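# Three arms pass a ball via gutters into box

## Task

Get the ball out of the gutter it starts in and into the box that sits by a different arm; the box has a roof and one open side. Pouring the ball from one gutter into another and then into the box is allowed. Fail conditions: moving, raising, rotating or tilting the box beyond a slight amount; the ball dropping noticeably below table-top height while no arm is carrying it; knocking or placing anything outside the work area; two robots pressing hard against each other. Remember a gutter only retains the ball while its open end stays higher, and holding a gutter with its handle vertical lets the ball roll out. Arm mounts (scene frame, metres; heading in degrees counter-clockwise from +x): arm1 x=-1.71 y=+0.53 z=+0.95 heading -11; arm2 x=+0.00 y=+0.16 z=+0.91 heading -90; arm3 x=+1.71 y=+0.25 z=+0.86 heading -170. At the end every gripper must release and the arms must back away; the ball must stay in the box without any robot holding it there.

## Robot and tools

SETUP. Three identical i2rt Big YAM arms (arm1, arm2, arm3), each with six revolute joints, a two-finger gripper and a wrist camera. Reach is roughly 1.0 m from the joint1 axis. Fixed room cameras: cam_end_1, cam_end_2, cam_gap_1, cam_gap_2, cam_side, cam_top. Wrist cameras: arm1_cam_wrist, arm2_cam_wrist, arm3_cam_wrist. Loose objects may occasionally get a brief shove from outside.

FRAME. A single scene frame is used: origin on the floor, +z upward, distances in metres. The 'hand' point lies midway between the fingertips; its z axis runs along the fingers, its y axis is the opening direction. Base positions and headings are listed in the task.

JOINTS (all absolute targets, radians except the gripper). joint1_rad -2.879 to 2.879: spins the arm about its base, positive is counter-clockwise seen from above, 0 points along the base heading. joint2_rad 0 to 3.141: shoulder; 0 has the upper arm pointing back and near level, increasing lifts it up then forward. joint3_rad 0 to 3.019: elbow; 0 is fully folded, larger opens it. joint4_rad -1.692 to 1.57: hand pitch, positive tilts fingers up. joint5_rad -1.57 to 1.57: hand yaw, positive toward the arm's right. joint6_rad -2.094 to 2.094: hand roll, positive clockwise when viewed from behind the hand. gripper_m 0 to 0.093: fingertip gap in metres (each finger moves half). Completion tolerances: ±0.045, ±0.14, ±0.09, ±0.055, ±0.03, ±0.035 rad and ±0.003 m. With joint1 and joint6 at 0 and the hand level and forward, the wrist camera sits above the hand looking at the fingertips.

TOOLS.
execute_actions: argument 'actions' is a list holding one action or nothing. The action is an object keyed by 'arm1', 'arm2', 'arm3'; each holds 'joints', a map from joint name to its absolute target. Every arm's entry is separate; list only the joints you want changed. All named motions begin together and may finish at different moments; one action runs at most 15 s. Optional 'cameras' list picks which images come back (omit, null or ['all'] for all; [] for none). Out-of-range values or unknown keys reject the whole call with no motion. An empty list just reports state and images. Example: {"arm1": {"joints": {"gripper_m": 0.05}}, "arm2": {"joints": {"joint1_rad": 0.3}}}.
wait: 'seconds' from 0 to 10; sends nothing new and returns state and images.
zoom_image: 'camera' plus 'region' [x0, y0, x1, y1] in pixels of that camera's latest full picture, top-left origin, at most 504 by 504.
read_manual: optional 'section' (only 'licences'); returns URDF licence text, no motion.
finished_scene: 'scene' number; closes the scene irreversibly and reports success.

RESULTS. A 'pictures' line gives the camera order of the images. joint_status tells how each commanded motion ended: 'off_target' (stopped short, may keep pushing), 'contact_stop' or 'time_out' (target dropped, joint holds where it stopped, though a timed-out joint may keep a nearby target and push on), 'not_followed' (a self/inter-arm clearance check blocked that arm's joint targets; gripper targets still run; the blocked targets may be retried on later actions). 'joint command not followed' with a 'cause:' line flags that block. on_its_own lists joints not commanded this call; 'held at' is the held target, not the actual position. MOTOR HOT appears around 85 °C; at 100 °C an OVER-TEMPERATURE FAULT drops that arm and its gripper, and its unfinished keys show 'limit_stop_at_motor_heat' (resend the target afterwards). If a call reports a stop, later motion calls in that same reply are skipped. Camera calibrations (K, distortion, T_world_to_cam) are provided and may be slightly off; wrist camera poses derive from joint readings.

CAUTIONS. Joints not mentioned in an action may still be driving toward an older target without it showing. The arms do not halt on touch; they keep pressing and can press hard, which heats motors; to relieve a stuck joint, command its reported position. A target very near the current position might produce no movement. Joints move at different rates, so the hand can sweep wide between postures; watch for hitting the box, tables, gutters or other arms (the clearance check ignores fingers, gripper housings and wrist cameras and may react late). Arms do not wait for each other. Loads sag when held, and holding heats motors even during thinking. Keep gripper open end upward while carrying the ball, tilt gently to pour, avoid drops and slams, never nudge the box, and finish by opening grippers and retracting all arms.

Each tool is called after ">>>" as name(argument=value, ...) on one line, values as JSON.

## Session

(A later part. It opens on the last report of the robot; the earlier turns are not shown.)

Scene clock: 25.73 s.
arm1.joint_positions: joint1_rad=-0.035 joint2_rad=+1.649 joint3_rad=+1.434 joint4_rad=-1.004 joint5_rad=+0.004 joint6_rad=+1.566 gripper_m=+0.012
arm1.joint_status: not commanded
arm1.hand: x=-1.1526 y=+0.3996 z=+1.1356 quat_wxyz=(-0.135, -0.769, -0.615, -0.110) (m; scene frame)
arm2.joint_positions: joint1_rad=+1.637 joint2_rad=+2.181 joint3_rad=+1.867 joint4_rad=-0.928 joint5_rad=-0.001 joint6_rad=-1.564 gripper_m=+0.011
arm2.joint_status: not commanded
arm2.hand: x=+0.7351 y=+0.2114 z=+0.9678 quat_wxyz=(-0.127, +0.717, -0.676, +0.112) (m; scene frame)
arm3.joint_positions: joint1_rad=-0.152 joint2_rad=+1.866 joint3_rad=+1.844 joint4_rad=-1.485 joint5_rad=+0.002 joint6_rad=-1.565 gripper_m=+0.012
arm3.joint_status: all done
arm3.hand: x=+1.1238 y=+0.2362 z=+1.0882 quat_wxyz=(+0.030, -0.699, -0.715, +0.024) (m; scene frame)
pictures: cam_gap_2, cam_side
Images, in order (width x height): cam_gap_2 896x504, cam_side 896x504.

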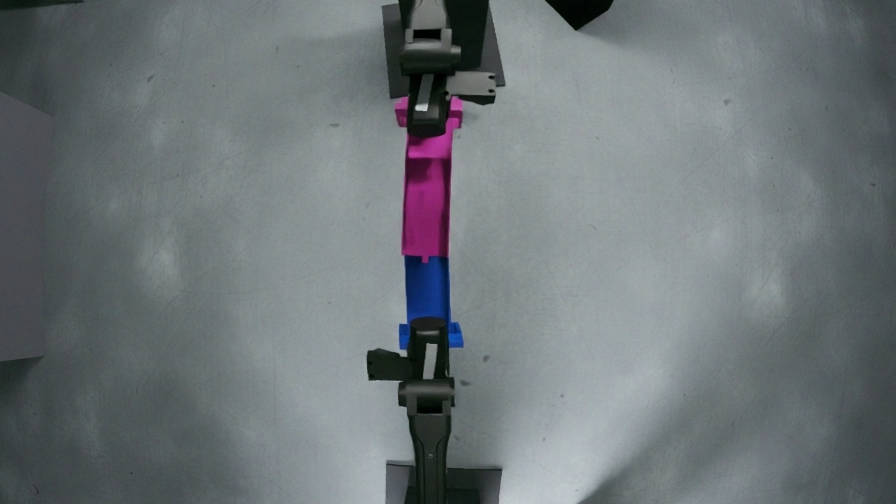

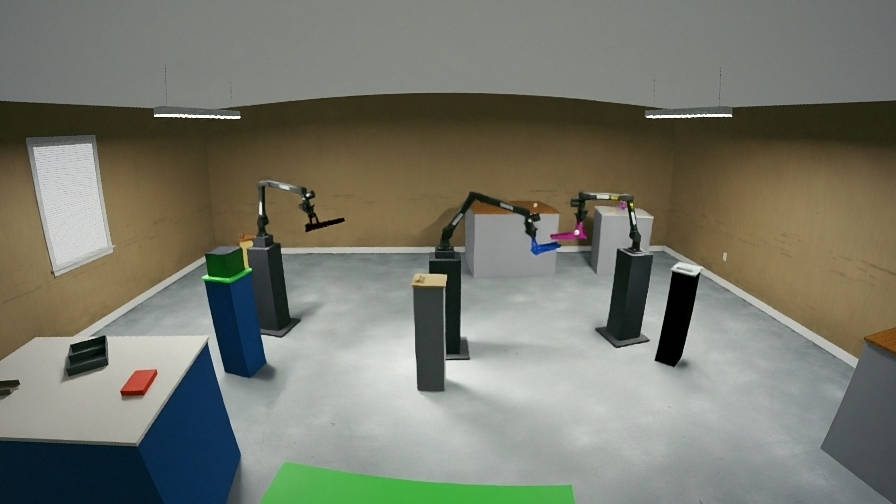

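>>> execute_actions(actions=[{"arm1":{"joints":{"joint1_rad":-0.02,"joint2_rad":2.085,"joint3_rad":1.72,"joint4_rad":-0.775}}}], cameras=["cam_gap_2","arm2_cam_wrist"])

Scene clock: 29.07 s.
arm1.joint_positions: joint1_rad=-0.030 joint2_rad=+2.114 joint3_rad=+1.683 joint4_rad=-0.785 joint5_rad=+0.004 joint6_rad=+1.567 gripper_m=+0.012
arm1.joint_status: all done
arm1.hand: x=-1.0241 y=+0.3752 z=+0.9742 quat_wxyz=(-0.136, -0.767, -0.617, -0.111) (m; scene frame)
arm2.joint_positions: joint1_rad=+1.636 joint2_rad=+2.181 joint3_rad=+1.867 joint4_rad=-0.926 joint5_rad=+0.001 joint6_rad=-1.566 gripper_m=+0.011
arm2.joint_status: not commanded
arm2.hand: x=+0.7356 y=+0.2106 z=+0.9679 quat_wxyz=(-0.127, +0.717, -0.676, +0.114) (m; scene frame)
arm3.joint_positions: joint1_rad=-0.152 joint2_rad=+1.866 joint3_rad=+1.844 joint4_rad=-1.487 joint5_rad=+0.002 joint6_rad=-1.566 gripper_m=+0.012
arm3.joint_status: not commanded
arm3.hand: x=+1.1243 y=+0.2362 z=+1.0881 quat_wxyz=(+0.030, -0.698, -0.715, +0.023) (m; scene frame)
pictures: arm2_cam_wrist, cam_gap_2
camera_calibration (this result's frames):
arm2_cam_wrist: T_world_to_cam=[[0.939184, 0.0452628, 0.340418, -1.0338], [-0.1555, -0.827779, 0.539074, -0.227764], [0.306191, -0.559225, -0.770399, 0.757999], [0, 0, 0, 1]] pos_world=[0.703415, 0.282146, 1.05867]
Images, in order (width x height): arm2_cam_wrist 504x504, cam_gap_2 896x504.

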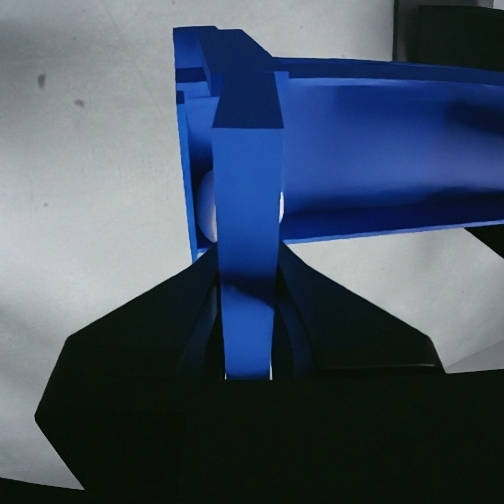

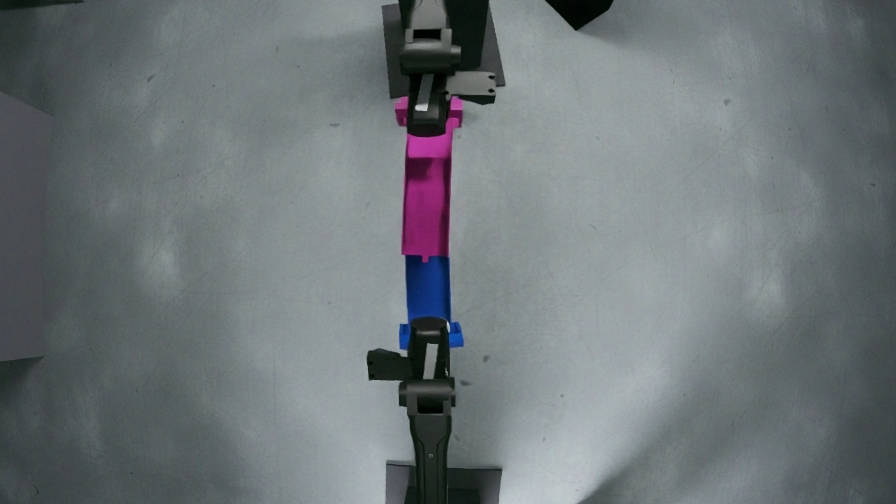

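>>> execute_actions(actions=[{"arm3":{"joints":{"joint2_rad":1.6,"joint4_rad":-1.6,"joint1_rad":0.6}},"arm2":{"joints":{"joint4_rad":-0.9}}}], cameras=[])

>>> execute_actions(actions=[{"arm3":{"joints":{"joint1_rad":2.024,"joint3_rad":1.545,"joint4_rad":-1.44,"joint5_rad":0.18,"joint6_rad":-0.08}},"arm2":{"joints":{"joint1_rad":0.0,"joint2_rad":1.7,"joint4_rad":-1.1}}}], cameras=["arm2_cam_wrist","cam_side"])

Scene clock: 31.73 s.
arm1.joint_positions: joint1_rad=-0.030 joint2_rad=+2.114 joint3_rad=+1.683 joint4_rad=-0.785 joint5_rad=+0.004 joint6_rad=+1.567 gripper_m=+0.012
arm1.joint_status: not commanded
arm1.hand: x=-1.0241 y=+0.3752 z=+0.9742 quat_wxyz=(-0.136, -0.767, -0.617, -0.111) (m; scene frame)
arm2.joint_positions: joint1_rad=+1.636 joint2_rad=+2.181 joint3_rad=+1.867 joint4_rad=-0.921 joint5_rad=+0.001 joint6_rad=-1.566 gripper_m=+0.011
arm2.joint_status: all done
arm2.hand: x=+0.7367 y=+0.2106 z=+0.9683 quat_wxyz=(-0.129, +0.717, -0.675, +0.116) (m; scene frame)
arm3.joint_positions: joint1_rad=+0.608 joint2_rad=+1.606 joint3_rad=+1.855 joint4_rad=-1.597 joint5_rad=-0.003 joint6_rad=-1.567 gripper_m=+0.012
arm3.joint_status: all done
arm3.hand: x=+1.3478 y=-0.1229 z=+1.2238 quat_wxyz=(+0.049, -0.380, -0.918, +0.102) (m; scene frame)
pictures: none
No camera images: the call's "cameras" was empty. Leave "cameras" out to get every camera's image.

Scene clock: 33.87 s.
arm1.joint_positions: joint1_rad=-0.030 joint2_rad=+2.114 joint3_rad=+1.683 joint4_rad=-0.785 joint5_rad=+0.004 joint6_rad=+1.567 gripper_m=+0.012
arm1.joint_status: not commanded
arm1.hand: x=-1.0241 y=+0.3752 z=+0.9742 quat_wxyz=(-0.136, -0.767, -0.617, -0.111) (m; scene frame)
arm2.joint_positions: joint1_rad=-0.010 joint2_rad=+1.724 joint3_rad=+1.876 joint4_rad=-1.104 joint5_rad=+0.002 joint6_rad=-1.567 gripper_m=+0.011
arm2.joint_status: all done
arm2.hand: x=-0.0114 y=-0.5065 z=+1.2537 quat_wxyz=(-0.003, -0.008, -0.954, +0.301) (m; scene frame)
arm3.joint_positions: joint1_rad=+2.031 joint2_rad=+1.634 joint3_rad=+1.522 joint4_rad=-1.439 joint5_rad=+0.174 joint6_rad=-0.091 gripper_m=+0.012
arm3.joint_status: all done
arm3.hand: x=+1.9911 y=-0.1652 z=+1.0722 quat_wxyz=(+0.042, -0.406, -0.909, +0.080) (m; scene frame)
pictures: arm2_cam_wrist, cam_side
camera_calibration (this result's frames):
arm2_cam_wrist: T_world_to_cam=[[-0.0269195, -0.816692, 0.576446, -1.14059], [-0.812552, 0.353766, 0.46326, -0.405508], [-0.582267, -0.455921, -0.673127, 0.726129], [0, 0, 0, 1]] pos_world=[0.0626012, -0.456997, 1.33412]
Images, in order (width x height): arm2_cam_wrist 504x504, cam_side 896x504.

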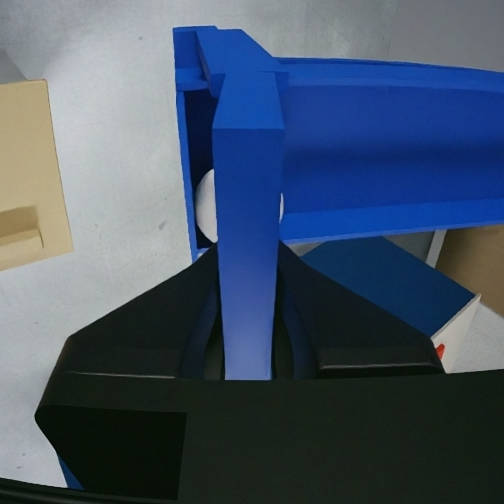

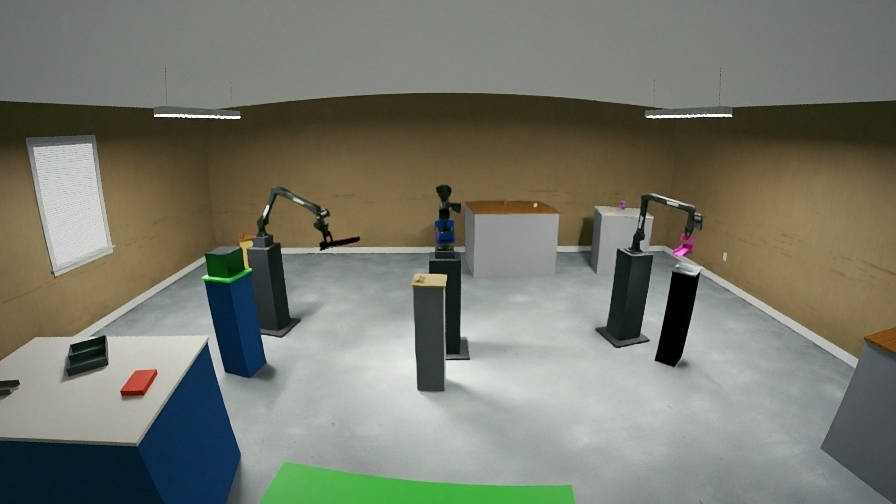

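>>> execute_actions(actions=[{"arm3":{"joints":{"joint1_rad":2.02,"joint2_rad":1.805,"joint4_rad":-1.232}},"arm2":{"joints":{"joint1_rad":-1.78,"joint2_rad":1.855,"joint4_rad":-1.2}}}], cameras=["cam_gap_1","cam_side","cam_end_2"])

>>> zoom_image(camera="cam_side", region=[305,190,389,260])

Scene clock: 37.07 s.
arm1.joint_positions: joint1_rad=-0.027 joint2_rad=+2.113 joint3_rad=+1.683 joint4_rad=-0.786 joint5_rad=+0.001 joint6_rad=+1.569 gripper_m=+0.012
arm1.joint_status: not commanded
arm1.hand: x=-1.0236 y=+0.3775 z=+0.9747 quat_wxyz=(-0.135, -0.767, -0.617, -0.113) (m; scene frame)
arm2.joint_positions: joint1_rad=-1.789 joint2_rad=+1.910 joint3_rad=+1.876 joint4_rad=-1.198 joint5_rad=+0.002 joint6_rad=-1.567 gripper_m=+0.011
arm2.joint_status: all done
arm2.hand: x=-0.6617 y=+0.3089 z=+1.1214 quat_wxyz=(+0.132, -0.770, -0.617, +0.098) (m; scene frame)
arm3.joint_positions: joint1_rad=+2.028 joint2_rad=+1.834 joint3_rad=+1.520 joint4_rad=-1.240 joint5_rad=+0.180 joint6_rad=-0.087 gripper_m=+0.012
arm3.joint_status: all done
arm3.hand: x=+2.0206 y=-0.2101 z=+0.9701 quat_wxyz=(+0.045, -0.409, -0.908, +0.081) (m; scene frame)
pictures: cam_end_2, cam_gap_1, cam_side
Images, in order (width x height): cam_end_2 896x504, cam_gap_1 896x504, cam_side 896x504.

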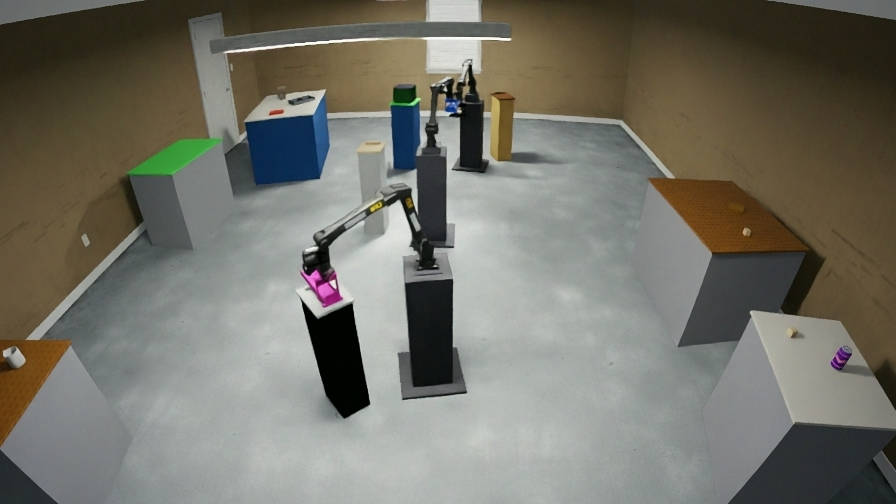

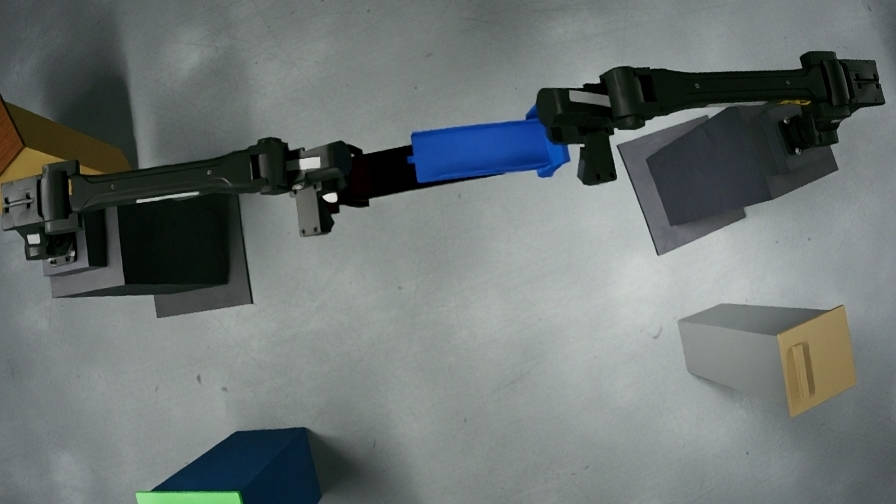

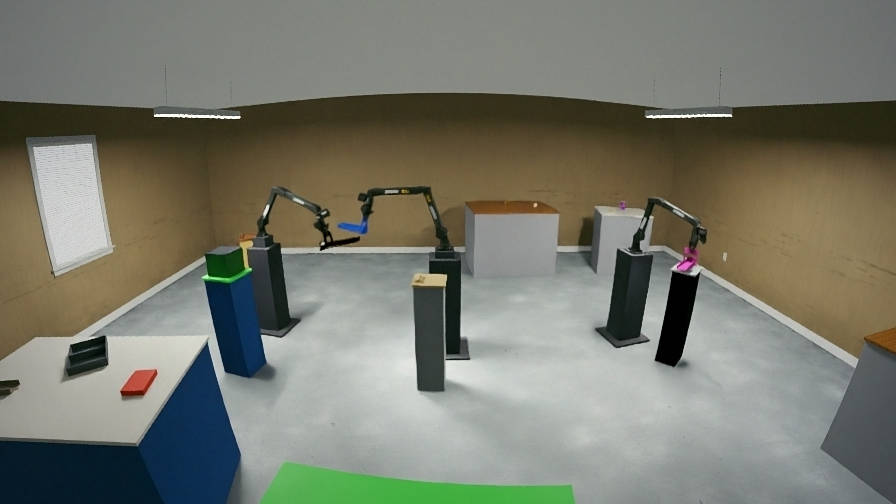

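Region (305, 190, 389, 260) of cam_side's 896x504 image, scaled by 6.000, with more detail than that image has.

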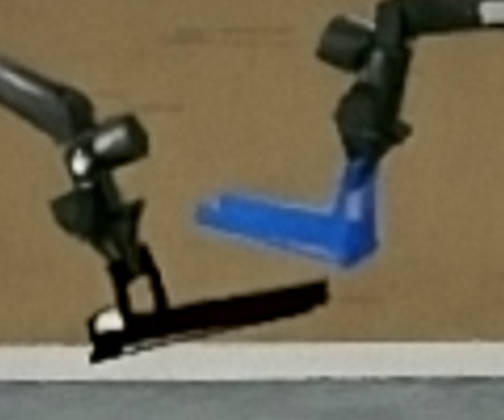

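>>> execute_actions(actions=[{"arm3":{"joints":{"gripper_m":0.07}},"arm2":{"joints":{"joint4_rad":-1.46}},"arm1":{"joints":{"joint4_rad":-0.83}}}], cameras=["cam_gap_1","cam_side"])

>>> zoom_image(camera="cam_side", region=[305,190,389,260])

>>> execute_actions(actions=[{"arm3":{"joints":{"joint2_rad":1.5,"joint4_rad":-1.5}}}], cameras=["cam_gap_1","arm1_cam_wrist","cam_end_2"])

Scene clock: 39.00 s.
arm1.joint_positions: joint1_rad=-0.027 joint2_rad=+2.113 joint3_rad=+1.683 joint4_rad=-0.830 joint5_rad=+0.001 joint6_rad=+1.569 gripper_m=+0.012
arm1.joint_status: all done
arm1.hand: x=-1.0338 y=+0.3798 z=+0.9711 quat_wxyz=(-0.118, -0.770, -0.620, -0.099) (m; scene frame)
arm2.joint_positions: joint1_rad=-1.789 joint2_rad=+1.910 joint3_rad=+1.876 joint4_rad=-1.454 joint5_rad=+0.002 joint6_rad=-1.567 gripper_m=+0.011
arm2.joint_status: all done
arm2.hand: x=-0.6015 y=+0.2957 z=+1.1089 quat_wxyz=(+0.033, -0.780, -0.624, +0.018) (m; scene frame)
arm3.joint_positions: joint1_rad=+2.028 joint2_rad=+1.834 joint3_rad=+1.520 joint4_rad=-1.240 joint5_rad=+0.179 joint6_rad=-0.087 gripper_m=+0.070
arm3.joint_status: all done
arm3.hand: x=+2.0206 y=-0.2101 z=+0.9702 quat_wxyz=(+0.045, -0.409, -0.908, +0.081) (m; scene frame)
pictures: cam_gap_1, cam_side
Images, in order (width x height): cam_gap_1 896x504, cam_side 896x504.

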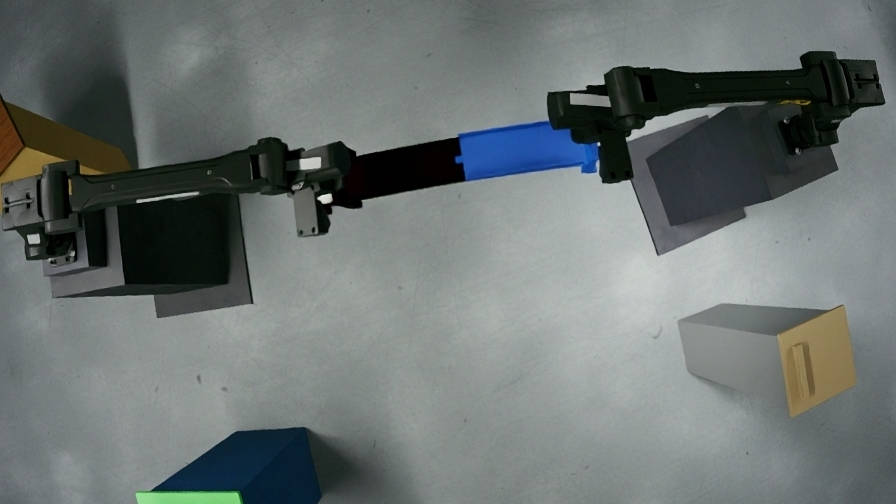

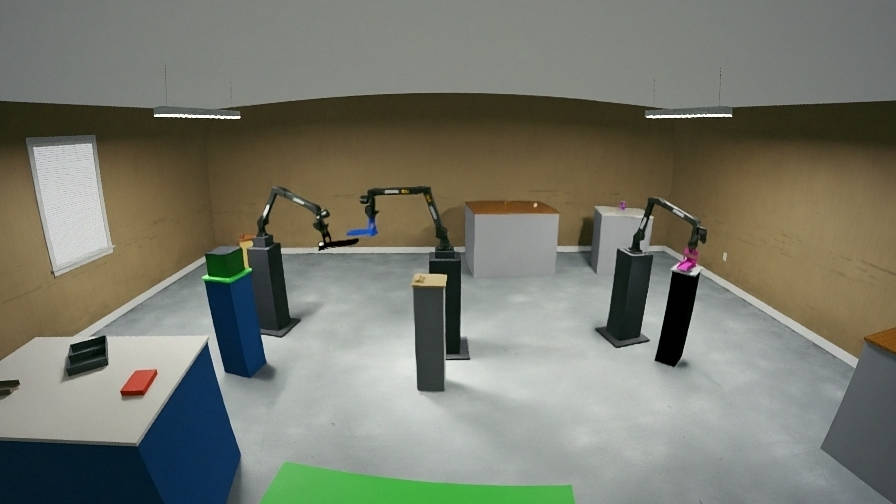

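Region (305, 190, 389, 260) of cam_side's 896x504 image, scaled by 6.000, with more detail than that image has.

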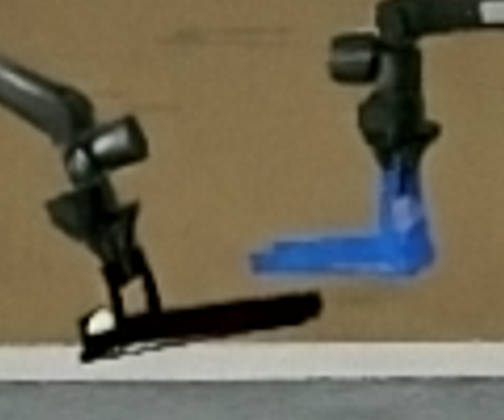

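Scene clock: 40.33 s.
arm1.joint_positions: joint1_rad=-0.027 joint2_rad=+2.113 joint3_rad=+1.683 joint4_rad=-0.830 joint5_rad=+0.001 joint6_rad=+1.569 gripper_m=+0.012
arm1.joint_status: not commanded
arm1.hand: x=-1.0338 y=+0.3798 z=+0.9711 quat_wxyz=(-0.118, -0.770, -0.620, -0.099) (m; scene frame)
arm2.joint_positions: joint1_rad=-1.789 joint2_rad=+1.910 joint3_rad=+1.876 joint4_rad=-1.454 joint5_rad=+0.002 joint6_rad=-1.567 gripper_m=+0.011
arm2.joint_status: not commanded
arm2.hand: x=-0.6015 y=+0.2957 z=+1.1089 quat_wxyz=(+0.033, -0.780, -0.624, +0.018) (m; scene frame)
arm3.joint_positions: joint1_rad=+2.028 joint2_rad=+1.499 joint3_rad=+1.520 joint4_rad=-1.496 joint5_rad=+0.179 joint6_rad=-0.087 gripper_m=+0.070
arm3.joint_status: all done
arm3.hand: x=+1.9720 y=-0.1428 z=+1.1331 quat_wxyz=(+0.010, -0.412, -0.906, +0.100) (m; scene frame)
pictures: arm1_cam_wrist, cam_end_2, cam_gap_1
camera_calibration (this result's frames):
arm1_cam_wrist: T_world_to_cam=[[-0.931809, 0.202412, -0.301266, -0.750062], [-0.00306822, 0.825628, 0.564207, -0.852889], [0.362936, 0.526657, -0.768707, 1.04314], [0, 0, 0, 1]] pos_world=[-1.08013, 0.306611, 1.05711]
Images, in order (width x height): arm1_cam_wrist 504x504, cam_end_2 896x504, cam_gap_1 896x504.

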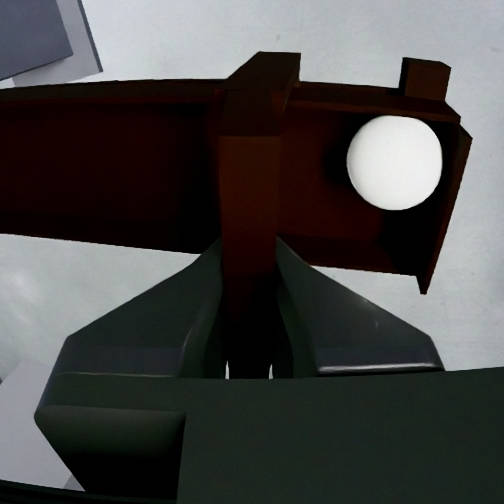

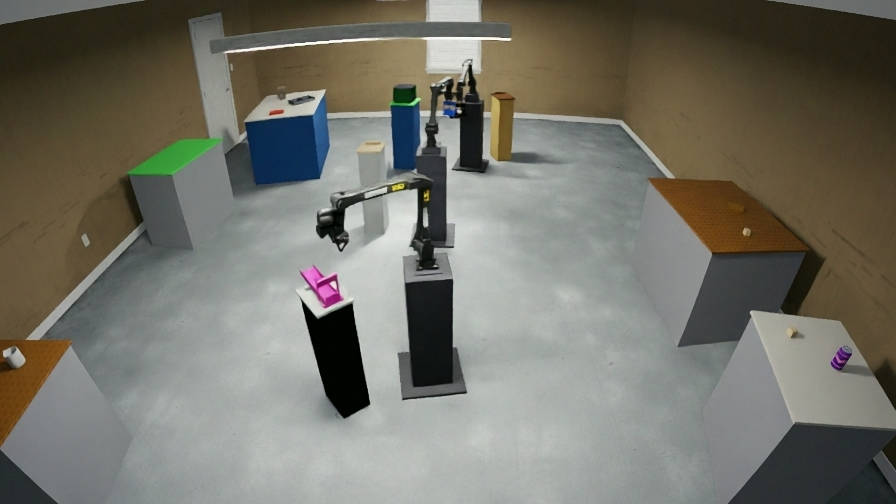

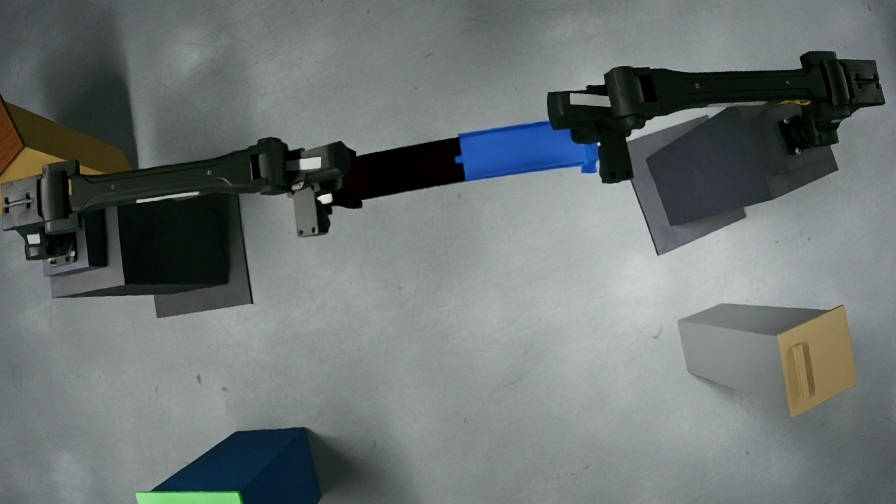

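>>> execute_actions(actions=[{"arm2":{"joints":{"joint1_rad":-1.2,"joint2_rad":1.7,"joint4_rad":-1.6}}}], cameras=[])

>>> execute_actions(actions=[{"arm2":{"joints":{"joint1_rad":-0.015,"joint3_rad":1.53,"joint4_rad":-1.39,"joint5_rad":0.18,"joint6_rad":0.127}},"arm1":{"joints":{"joint2_rad":1.5,"joint3_rad":1.32,"joint4_rad":-0.72}}}], cameras=["arm1_cam_wrist","cam_side"])

Scene clock: 45.63 s.
arm1.joint_positions: joint1_rad=-0.027 joint2_rad=+2.113 joint3_rad=+1.683 joint4_rad=-0.830 joint5_rad=+0.001 joint6_rad=+1.569 gripper_m=+0.012
arm1.joint_status: not commanded
arm1.hand: x=-1.0338 y=+0.3798 z=+0.9711 quat_wxyz=(-0.118, -0.770, -0.620, -0.099) (m; scene frame)
arm2.joint_positions: joint1_rad=-1.192 joint2_rad=+1.711 joint3_rad=+1.876 joint4_rad=-1.595 joint5_rad=-0.001 joint6_rad=-1.567 gripper_m=+0.011
arm2.joint_status: all done
arm2.hand: x=-0.5177 y=-0.0436 z=+1.2154 quat_wxyz=(+0.037, -0.561, -0.825, +0.052) (m; scene frame)
arm3.joint_positions: joint1_rad=+2.028 joint2_rad=+1.499 joint3_rad=+1.520 joint4_rad=-1.496 joint5_rad=+0.179 joint6_rad=-0.087 gripper_m=+0.070
arm3.joint_status: not commanded
arm3.hand: x=+1.9720 y=-0.1428 z=+1.1331 quat_wxyz=(+0.010, -0.412, -0.906, +0.100) (m; scene frame)
pictures: none
No camera images: the call's "cameras" was empty. Leave "cameras" out to get every camera's image.

Scene clock: 47.87 s.
arm1.joint_positions: joint1_rad=-0.027 joint2_rad=+1.516 joint3_rad=+1.302 joint4_rad=-0.742 joint5_rad=+0.001 joint6_rad=+1.569 gripper_m=+0.012
arm1.joint_status: all done
arm1.hand: x=-1.1446 y=+0.4026 z=+1.1758 quat_wxyz=(-0.234, -0.743, -0.597, -0.192) (m; scene frame)
arm2.joint_positions: joint1_rad=-0.011 joint2_rad=+1.723 joint3_rad=+1.529 joint4_rad=-1.391 joint5_rad=+0.175 joint6_rad=+0.115 gripper_m=+0.011
arm2.joint_status: all done
arm2.hand: x=-0.0381 y=-0.3555 z=+1.0805 quat_wxyz=(+0.063, -0.747, -0.660, +0.053) (m; scene frame)
arm3.joint_positions: joint1_rad=+2.028 joint2_rad=+1.499 joint3_rad=+1.520 joint4_rad=-1.496 joint5_rad=+0.179 joint6_rad=-0.087 gripper_m=+0.070
arm3.joint_status: not commanded
arm3.hand: x=+1.9720 y=-0.1428 z=+1.1331 quat_wxyz=(+0.010, -0.412, -0.906, +0.100) (m; scene frame)
pictures: arm1_cam_wrist, cam_side
camera_calibration (this result's frames):
arm1_cam_wrist: T_world_to_cam=[[-0.799721, 0.175477, -0.574156, -0.313388], [-0.158736, 0.8605, 0.484089, -1.08552], [0.579007, 0.478276, -0.660305, 1.36801], [0, 0, 0, 1]] pos_world=[-1.21502, 0.334796, 1.24886]
Images, in order (width x height): arm1_cam_wrist 504x504, cam_side 896x504.

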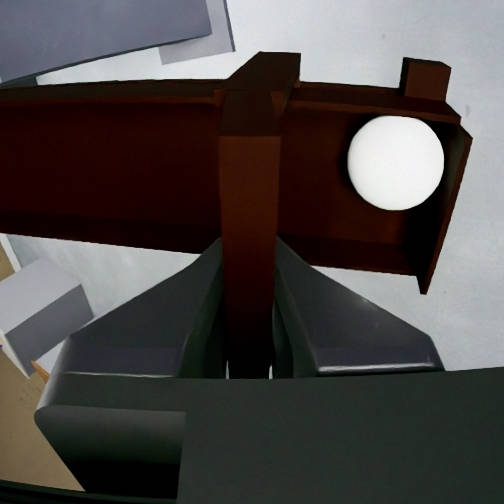

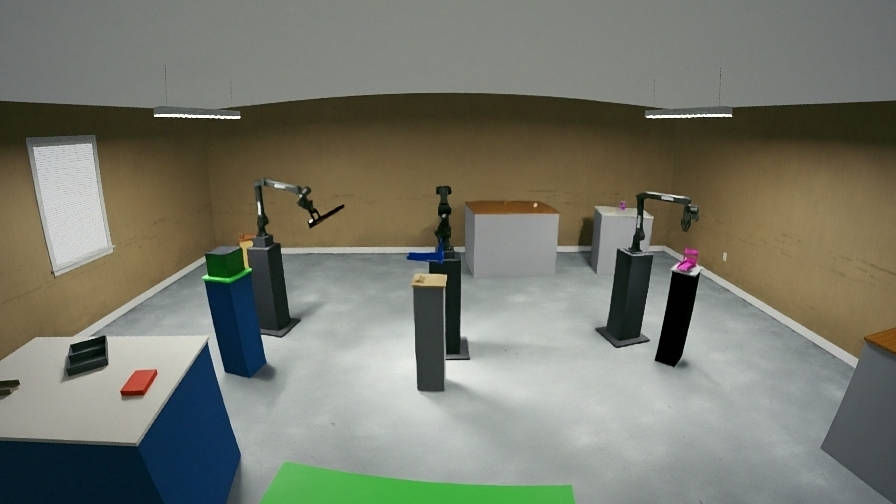

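>>> execute_actions(actions=[{"arm2":{"joints":{"joint2_rad":1.895,"joint4_rad":-1.185}},"arm1":{"joints":{"joint1_rad":-0.6,"joint2_rad":0.95,"joint3_rad":0.66,"joint4_rad":-0.76}}}], cameras=["arm1_cam_wrist","arm2_cam_wrist"])

Scene clock: 49.97 s.
arm1.joint_positions: joint1_rad=-0.593 joint2_rad=+0.961 joint3_rad=+0.633 joint4_rad=-0.774 joint5_rad=+0.004 joint6_rad=+1.571 gripper_m=+0.012
arm1.joint_status: all done
arm1.hand: x=-1.4791 y=+0.2935 z=+1.0821 quat_wxyz=(-0.212, -0.899, -0.373, -0.089) (m; scene frame)
arm2.joint_positions: joint1_rad=-0.011 joint2_rad=+1.923 joint3_rad=+1.521 joint4_rad=-1.192 joint5_rad=+0.182 joint6_rad=+0.117 gripper_m=+0.011
arm2.joint_status: all done
arm2.hand: x=-0.0387 y=-0.3987 z=+0.9720 quat_wxyz=(+0.069, -0.747, -0.659, +0.052) (m; scene frame)
arm3.joint_positions: joint1_rad=+2.028 joint2_rad=+1.499 joint3_rad=+1.520 joint4_rad=-1.496 joint5_rad=+0.179 joint6_rad=-0.087 gripper_m=+0.070
arm3.joint_status: not commanded
arm3.hand: x=+1.9720 y=-0.1428 z=+1.1331 quat_wxyz=(+0.010, -0.412, -0.906, +0.100) (m; scene frame)
pictures: arm1_cam_wrist, arm2_cam_wrist
camera_calibration (this result's frames):
arm1_cam_wrist: T_world_to_cam=[[-0.635069, 0.630644, -0.446066, -0.644244], [0.384009, 0.758805, 0.526072, -0.212249], [0.670242, 0.162799, -0.724067, 1.84851], [0, 0, 0, 1]] pos_world=[-1.56659, 0.266408, 1.16273]
arm2_cam_wrist: T_world_to_cam=[[-0.975584, 0.130921, 0.176341, -0.160873], [0.210723, 0.784277, 0.583529, -0.24104], [-0.061904, 0.60644, -0.792715, 1.12968], [0, 0, 0, 1]] pos_world=[-0.0362208, -0.474983, 1.06454]
Images, in order (width x height): arm1_cam_wrist 504x504, arm2_cam_wrist 504x504.

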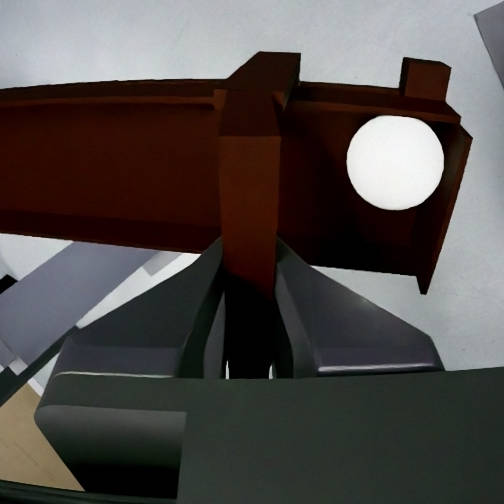

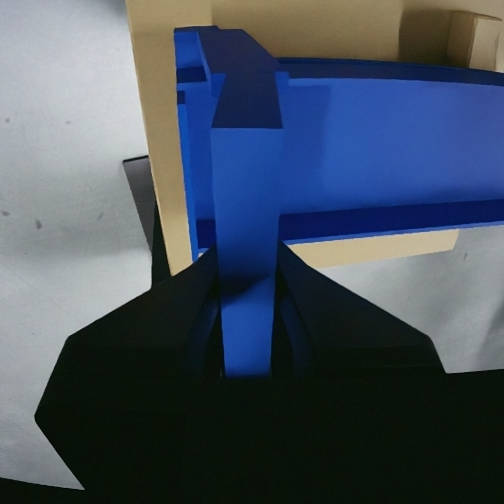

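>>> execute_actions(actions=[{"arm2":{"joints":{"gripper_m":0.07}},"arm1":{"joints":{"joint1_rad":-1.293,"joint4_rad":-0.83}}}], cameras=[])

>>> execute_actions(actions=[{"arm2":{"joints":{"joint2_rad":1.6,"joint4_rad":-1.45}},"arm1":{"joints":{"joint2_rad":1.08,"joint3_rad":0.76,"joint4_rad":-0.97}}}], cameras=["arm1_cam_wrist","cam_end_1","cam_top","cam_end_2","cam_gap_1"])

>>> zoom_image(camera="cam_end_1", region=[460,180,620,290])

>>> zoom_image(camera="cam_top", region=[135,180,245,300])

Scene clock: 52.07 s.
arm1.joint_positions: joint1_rad=-1.289 joint2_rad=+0.961 joint3_rad=+0.633 joint4_rad=-0.832 joint5_rad=+0.002 joint6_rad=+1.571 gripper_m=+0.012
arm1.joint_status: all done
arm1.hand: x=-1.6862 y=+0.2101 z=+1.0753 quat_wxyz=(-0.201, -0.979, -0.045, -0.009) (m; scene frame)
arm2.joint_positions: joint1_rad=-0.011 joint2_rad=+1.923 joint3_rad=+1.521 joint4_rad=-1.192 joint5_rad=+0.180 joint6_rad=+0.117 gripper_m=+0.070
arm2.joint_status: all done
arm2.hand: x=-0.0384 y=-0.3987 z=+0.9719 quat_wxyz=(+0.068, -0.747, -0.659, +0.052) (m; scene frame)
arm3.joint_positions: joint1_rad=+2.028 joint2_rad=+1.499 joint3_rad=+1.520 joint4_rad=-1.496 joint5_rad=+0.179 joint6_rad=-0.087 gripper_m=+0.070
arm3.joint_status: not commanded
arm3.hand: x=+1.9720 y=-0.1428 z=+1.1331 quat_wxyz=(+0.010, -0.412, -0.906, +0.100) (m; scene frame)
pictures: none
No camera images: the call's "cameras" was empty. Leave "cameras" out to get every camera's image.

Scene clock: 53.33 s.
arm1.joint_positions: joint1_rad=-1.289 joint2_rad=+1.096 joint3_rad=+0.683 joint4_rad=-0.968 joint5_rad=+0.002 joint6_rad=+1.571 gripper_m=+0.012
arm1.joint_status: all done
arm1.hand: x=-1.6876 y=+0.2253 z=+1.0476 quat_wxyz=(-0.091, -0.995, -0.046, -0.003) (m; scene frame)
arm2.joint_positions: joint1_rad=-0.011 joint2_rad=+1.586 joint3_rad=+1.521 joint4_rad=-1.444 joint5_rad=+0.180 joint6_rad=+0.117 gripper_m=+0.070
arm2.joint_status: all done
arm2.hand: x=-0.0395 y=-0.3298 z=+1.1431 quat_wxyz=(+0.037, -0.750, -0.656, +0.080) (m; scene frame)
arm3.joint_positions: joint1_rad=+2.028 joint2_rad=+1.499 joint3_rad=+1.520 joint4_rad=-1.496 joint5_rad=+0.179 joint6_rad=-0.087 gripper_m=+0.070
arm3.joint_status: not commanded
arm3.hand: x=+1.9720 y=-0.1428 z=+1.1331 quat_wxyz=(+0.010, -0.412, -0.906, +0.100) (m; scene frame)
pictures: arm1_cam_wrist, cam_end_1, cam_end_2, cam_gap_1, cam_top
camera_calibration (this result's frames):
arm1_cam_wrist: T_world_to_cam=[[-0.093041, 0.979301, -0.179759, -0.191856], [0.797211, 0.181433, 0.575793, 0.713066], [0.596488, -0.0897333, -0.79759, 1.98389], [0, 0, 0, 1]] pos_world=[-1.76968, 0.236533, 1.13727]
Images, in order (width x height): arm1_cam_wrist 504x504, cam_end_1 896x504, cam_end_2 896x504, cam_gap_1 896x504, cam_top 896x504.

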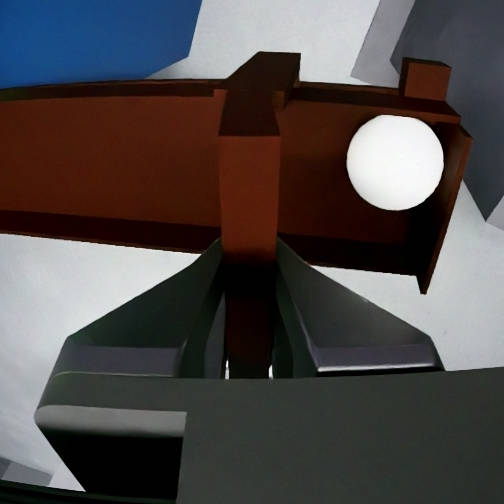

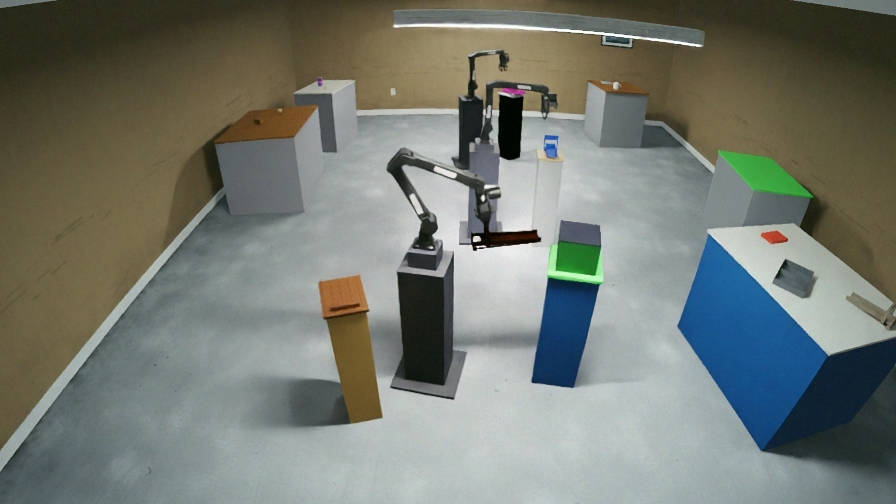

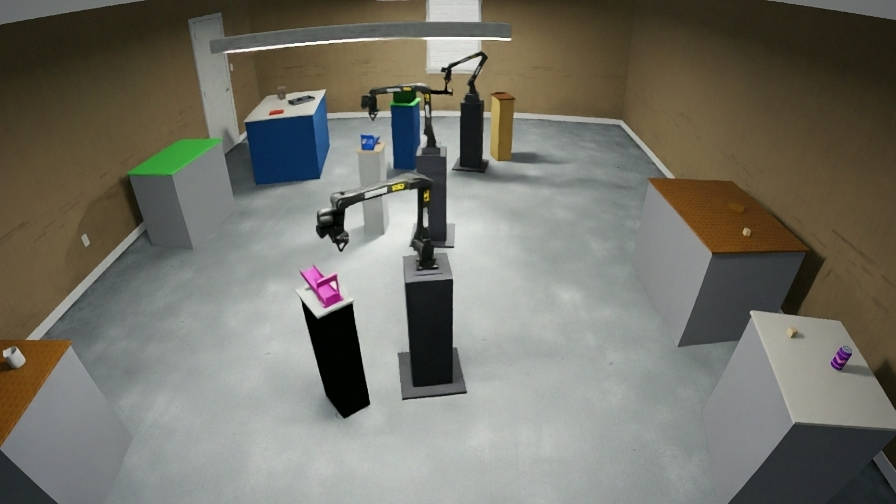

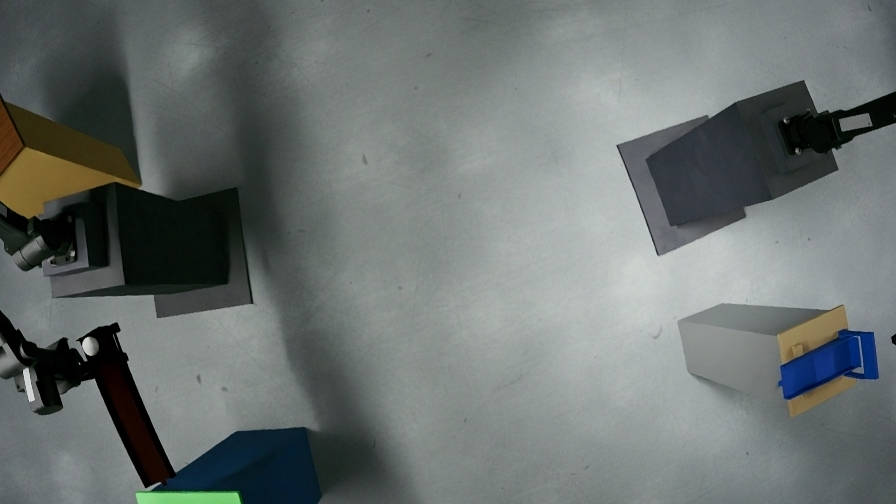

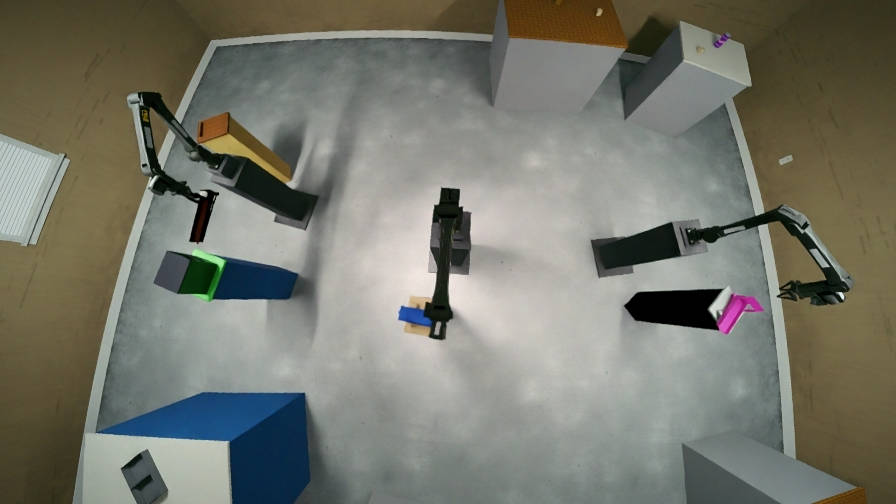

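Region (460, 180, 620, 290) of cam_end_1's 896x504 image, scaled by 3.150, with more detail than that image has; it fills the top 346 rows of this view, and the rest is white.

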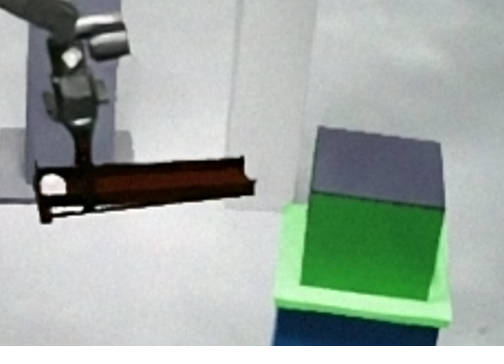

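Region (135, 180, 245, 300) of cam_top's 896x504 image, scaled by 4.200, with more detail than that image has; it fills the left 462 columns of this view, and the rest is white.

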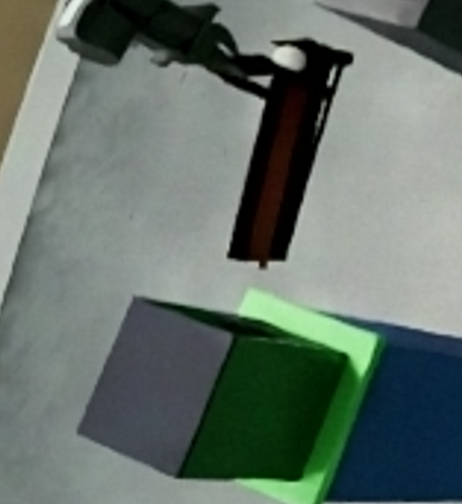

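>>> execute_actions(actions=[{"arm1":{"joints":{"joint1_rad":-1.36,"joint2_rad":1.195,"joint3_rad":0.855,"joint4_rad":-0.91}}}], cameras=[])

>>> execute_actions(actions=[{"arm1":{"joints":{"joint2_rad":1.30,"joint3_rad":0.935}}}], cameras=["arm1_cam_wrist","cam_end_1","cam_top"])

>>> zoom_image(camera="cam_end_1", region=[490,200,610,290])

>>> zoom_image(camera="cam_top", region=[145,210,229,290])

Scene clock: 57.37 s.
arm1.joint_positions: joint1_rad=-1.358 joint2_rad=+1.205 joint3_rad=+0.795 joint4_rad=-0.920 joint5_rad=+0.001 joint6_rad=+1.571 gripper_m=+0.012
arm1.joint_status: all done
arm1.hand: x=-1.7069 y=+0.1710 z=+1.0606 quat_wxyz=(-0.116, -0.993, -0.012, -0.001) (m; scene frame)
arm2.joint_positions: joint1_rad=-0.011 joint2_rad=+1.586 joint3_rad=+1.521 joint4_rad=-1.444 joint5_rad=+0.180 joint6_rad=+0.117 gripper_m=+0.070
arm2.joint_status: not commanded
arm2.hand: x=-0.0395 y=-0.3298 z=+1.1431 quat_wxyz=(+0.037, -0.750, -0.656, +0.080) (m; scene frame)
arm3.joint_positions: joint1_rad=+2.028 joint2_rad=+1.499 joint3_rad=+1.520 joint4_rad=-1.496 joint5_rad=+0.179 joint6_rad=-0.087 gripper_m=+0.070
arm3.joint_status: not commanded
arm3.hand: x=+1.9720 y=-0.1428 z=+1.1331 quat_wxyz=(+0.010, -0.412, -0.906, +0.100) (m; scene frame)
pictures: none
No camera images: the call's "cameras" was empty. Leave "cameras" out to get every camera's image.

Scene clock: 58.40 s.
arm1.joint_positions: joint1_rad=-1.358 joint2_rad=+1.313 joint3_rad=+0.869 joint4_rad=-0.920 joint5_rad=+0.001 joint6_rad=+1.571 gripper_m=+0.012
arm1.joint_status: all done
arm1.hand: x=-1.7062 y=+0.1433 z=+1.0526 quat_wxyz=(-0.100, -0.995, -0.012, -0.001) (m; scene frame)
arm2.joint_positions: joint1_rad=-0.011 joint2_rad=+1.586 joint3_rad=+1.521 joint4_rad=-1.444 joint5_rad=+0.180 joint6_rad=+0.117 gripper_m=+0.070
arm2.joint_status: not commanded
arm2.hand: x=-0.0395 y=-0.3298 z=+1.1431 quat_wxyz=(+0.037, -0.750, -0.656, +0.080) (m; scene frame)
arm3.joint_positions: joint1_rad=+2.028 joint2_rad=+1.499 joint3_rad=+1.520 joint4_rad=-1.496 joint5_rad=+0.179 joint6_rad=-0.087 gripper_m=+0.070
arm3.joint_status: not commanded
arm3.hand: x=+1.9720 y=-0.1428 z=+1.1331 quat_wxyz=(+0.010, -0.412, -0.906, +0.100) (m; scene frame)
pictures: arm1_cam_wrist, cam_end_1, cam_top
camera_calibration (this result's frames):
arm1_cam_wrist: T_world_to_cam=[[-0.0260253, 0.980293, -0.195828, 0.0187456], [0.806911, 0.136237, 0.574748, 0.764072], [0.5901, -0.143058, -0.794554, 1.98513], [0, 0, 0, 1]] pos_world=[-1.78747, 0.161517, 1.14181]
Images, in order (width x height): arm1_cam_wrist 504x504, cam_end_1 896x504, cam_top 896x504.

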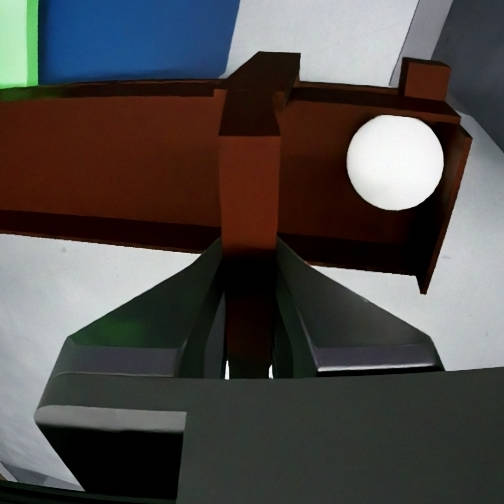

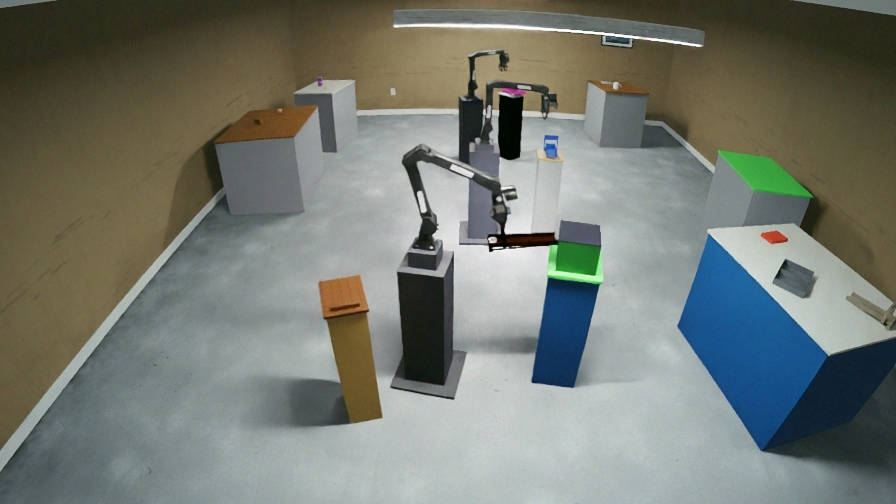

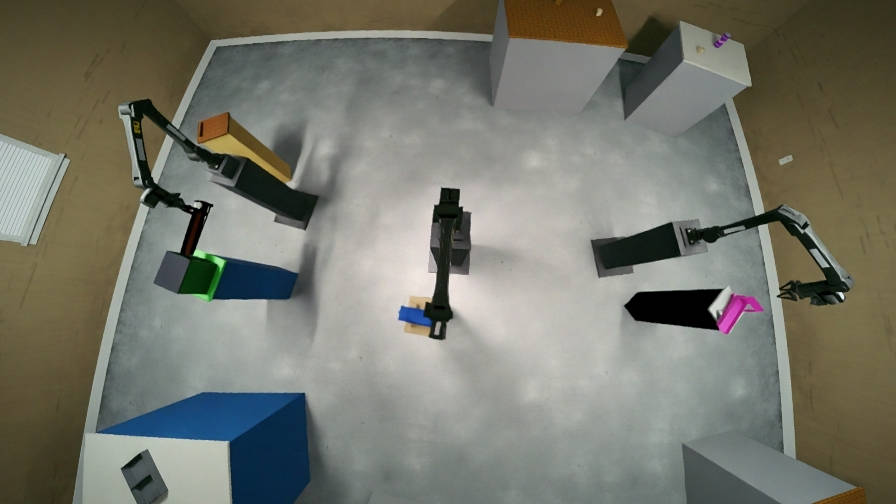

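Region (490, 200, 610, 290) of cam_end_1's 896x504 image, scaled by 4.200, with more detail than that image has; it fills the top 378 rows of this view, and the rest is white.

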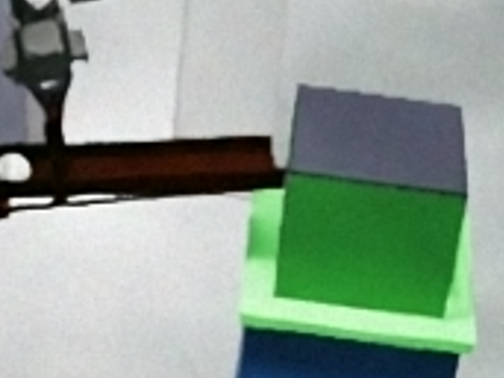

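Region (145, 210, 229, 290) of cam_top's 896x504 image, scaled by 6.000, with more detail than that image has; it fills the top 480 rows of this view, and the rest is white.

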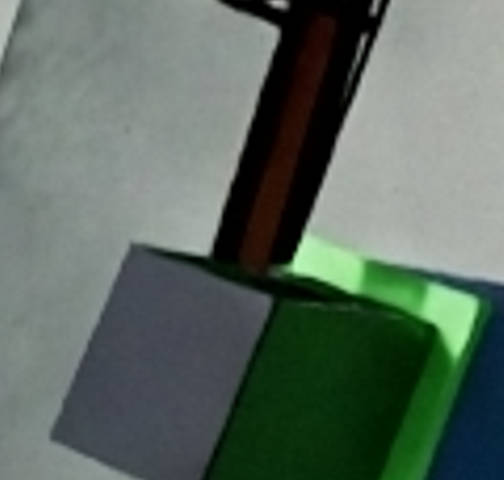

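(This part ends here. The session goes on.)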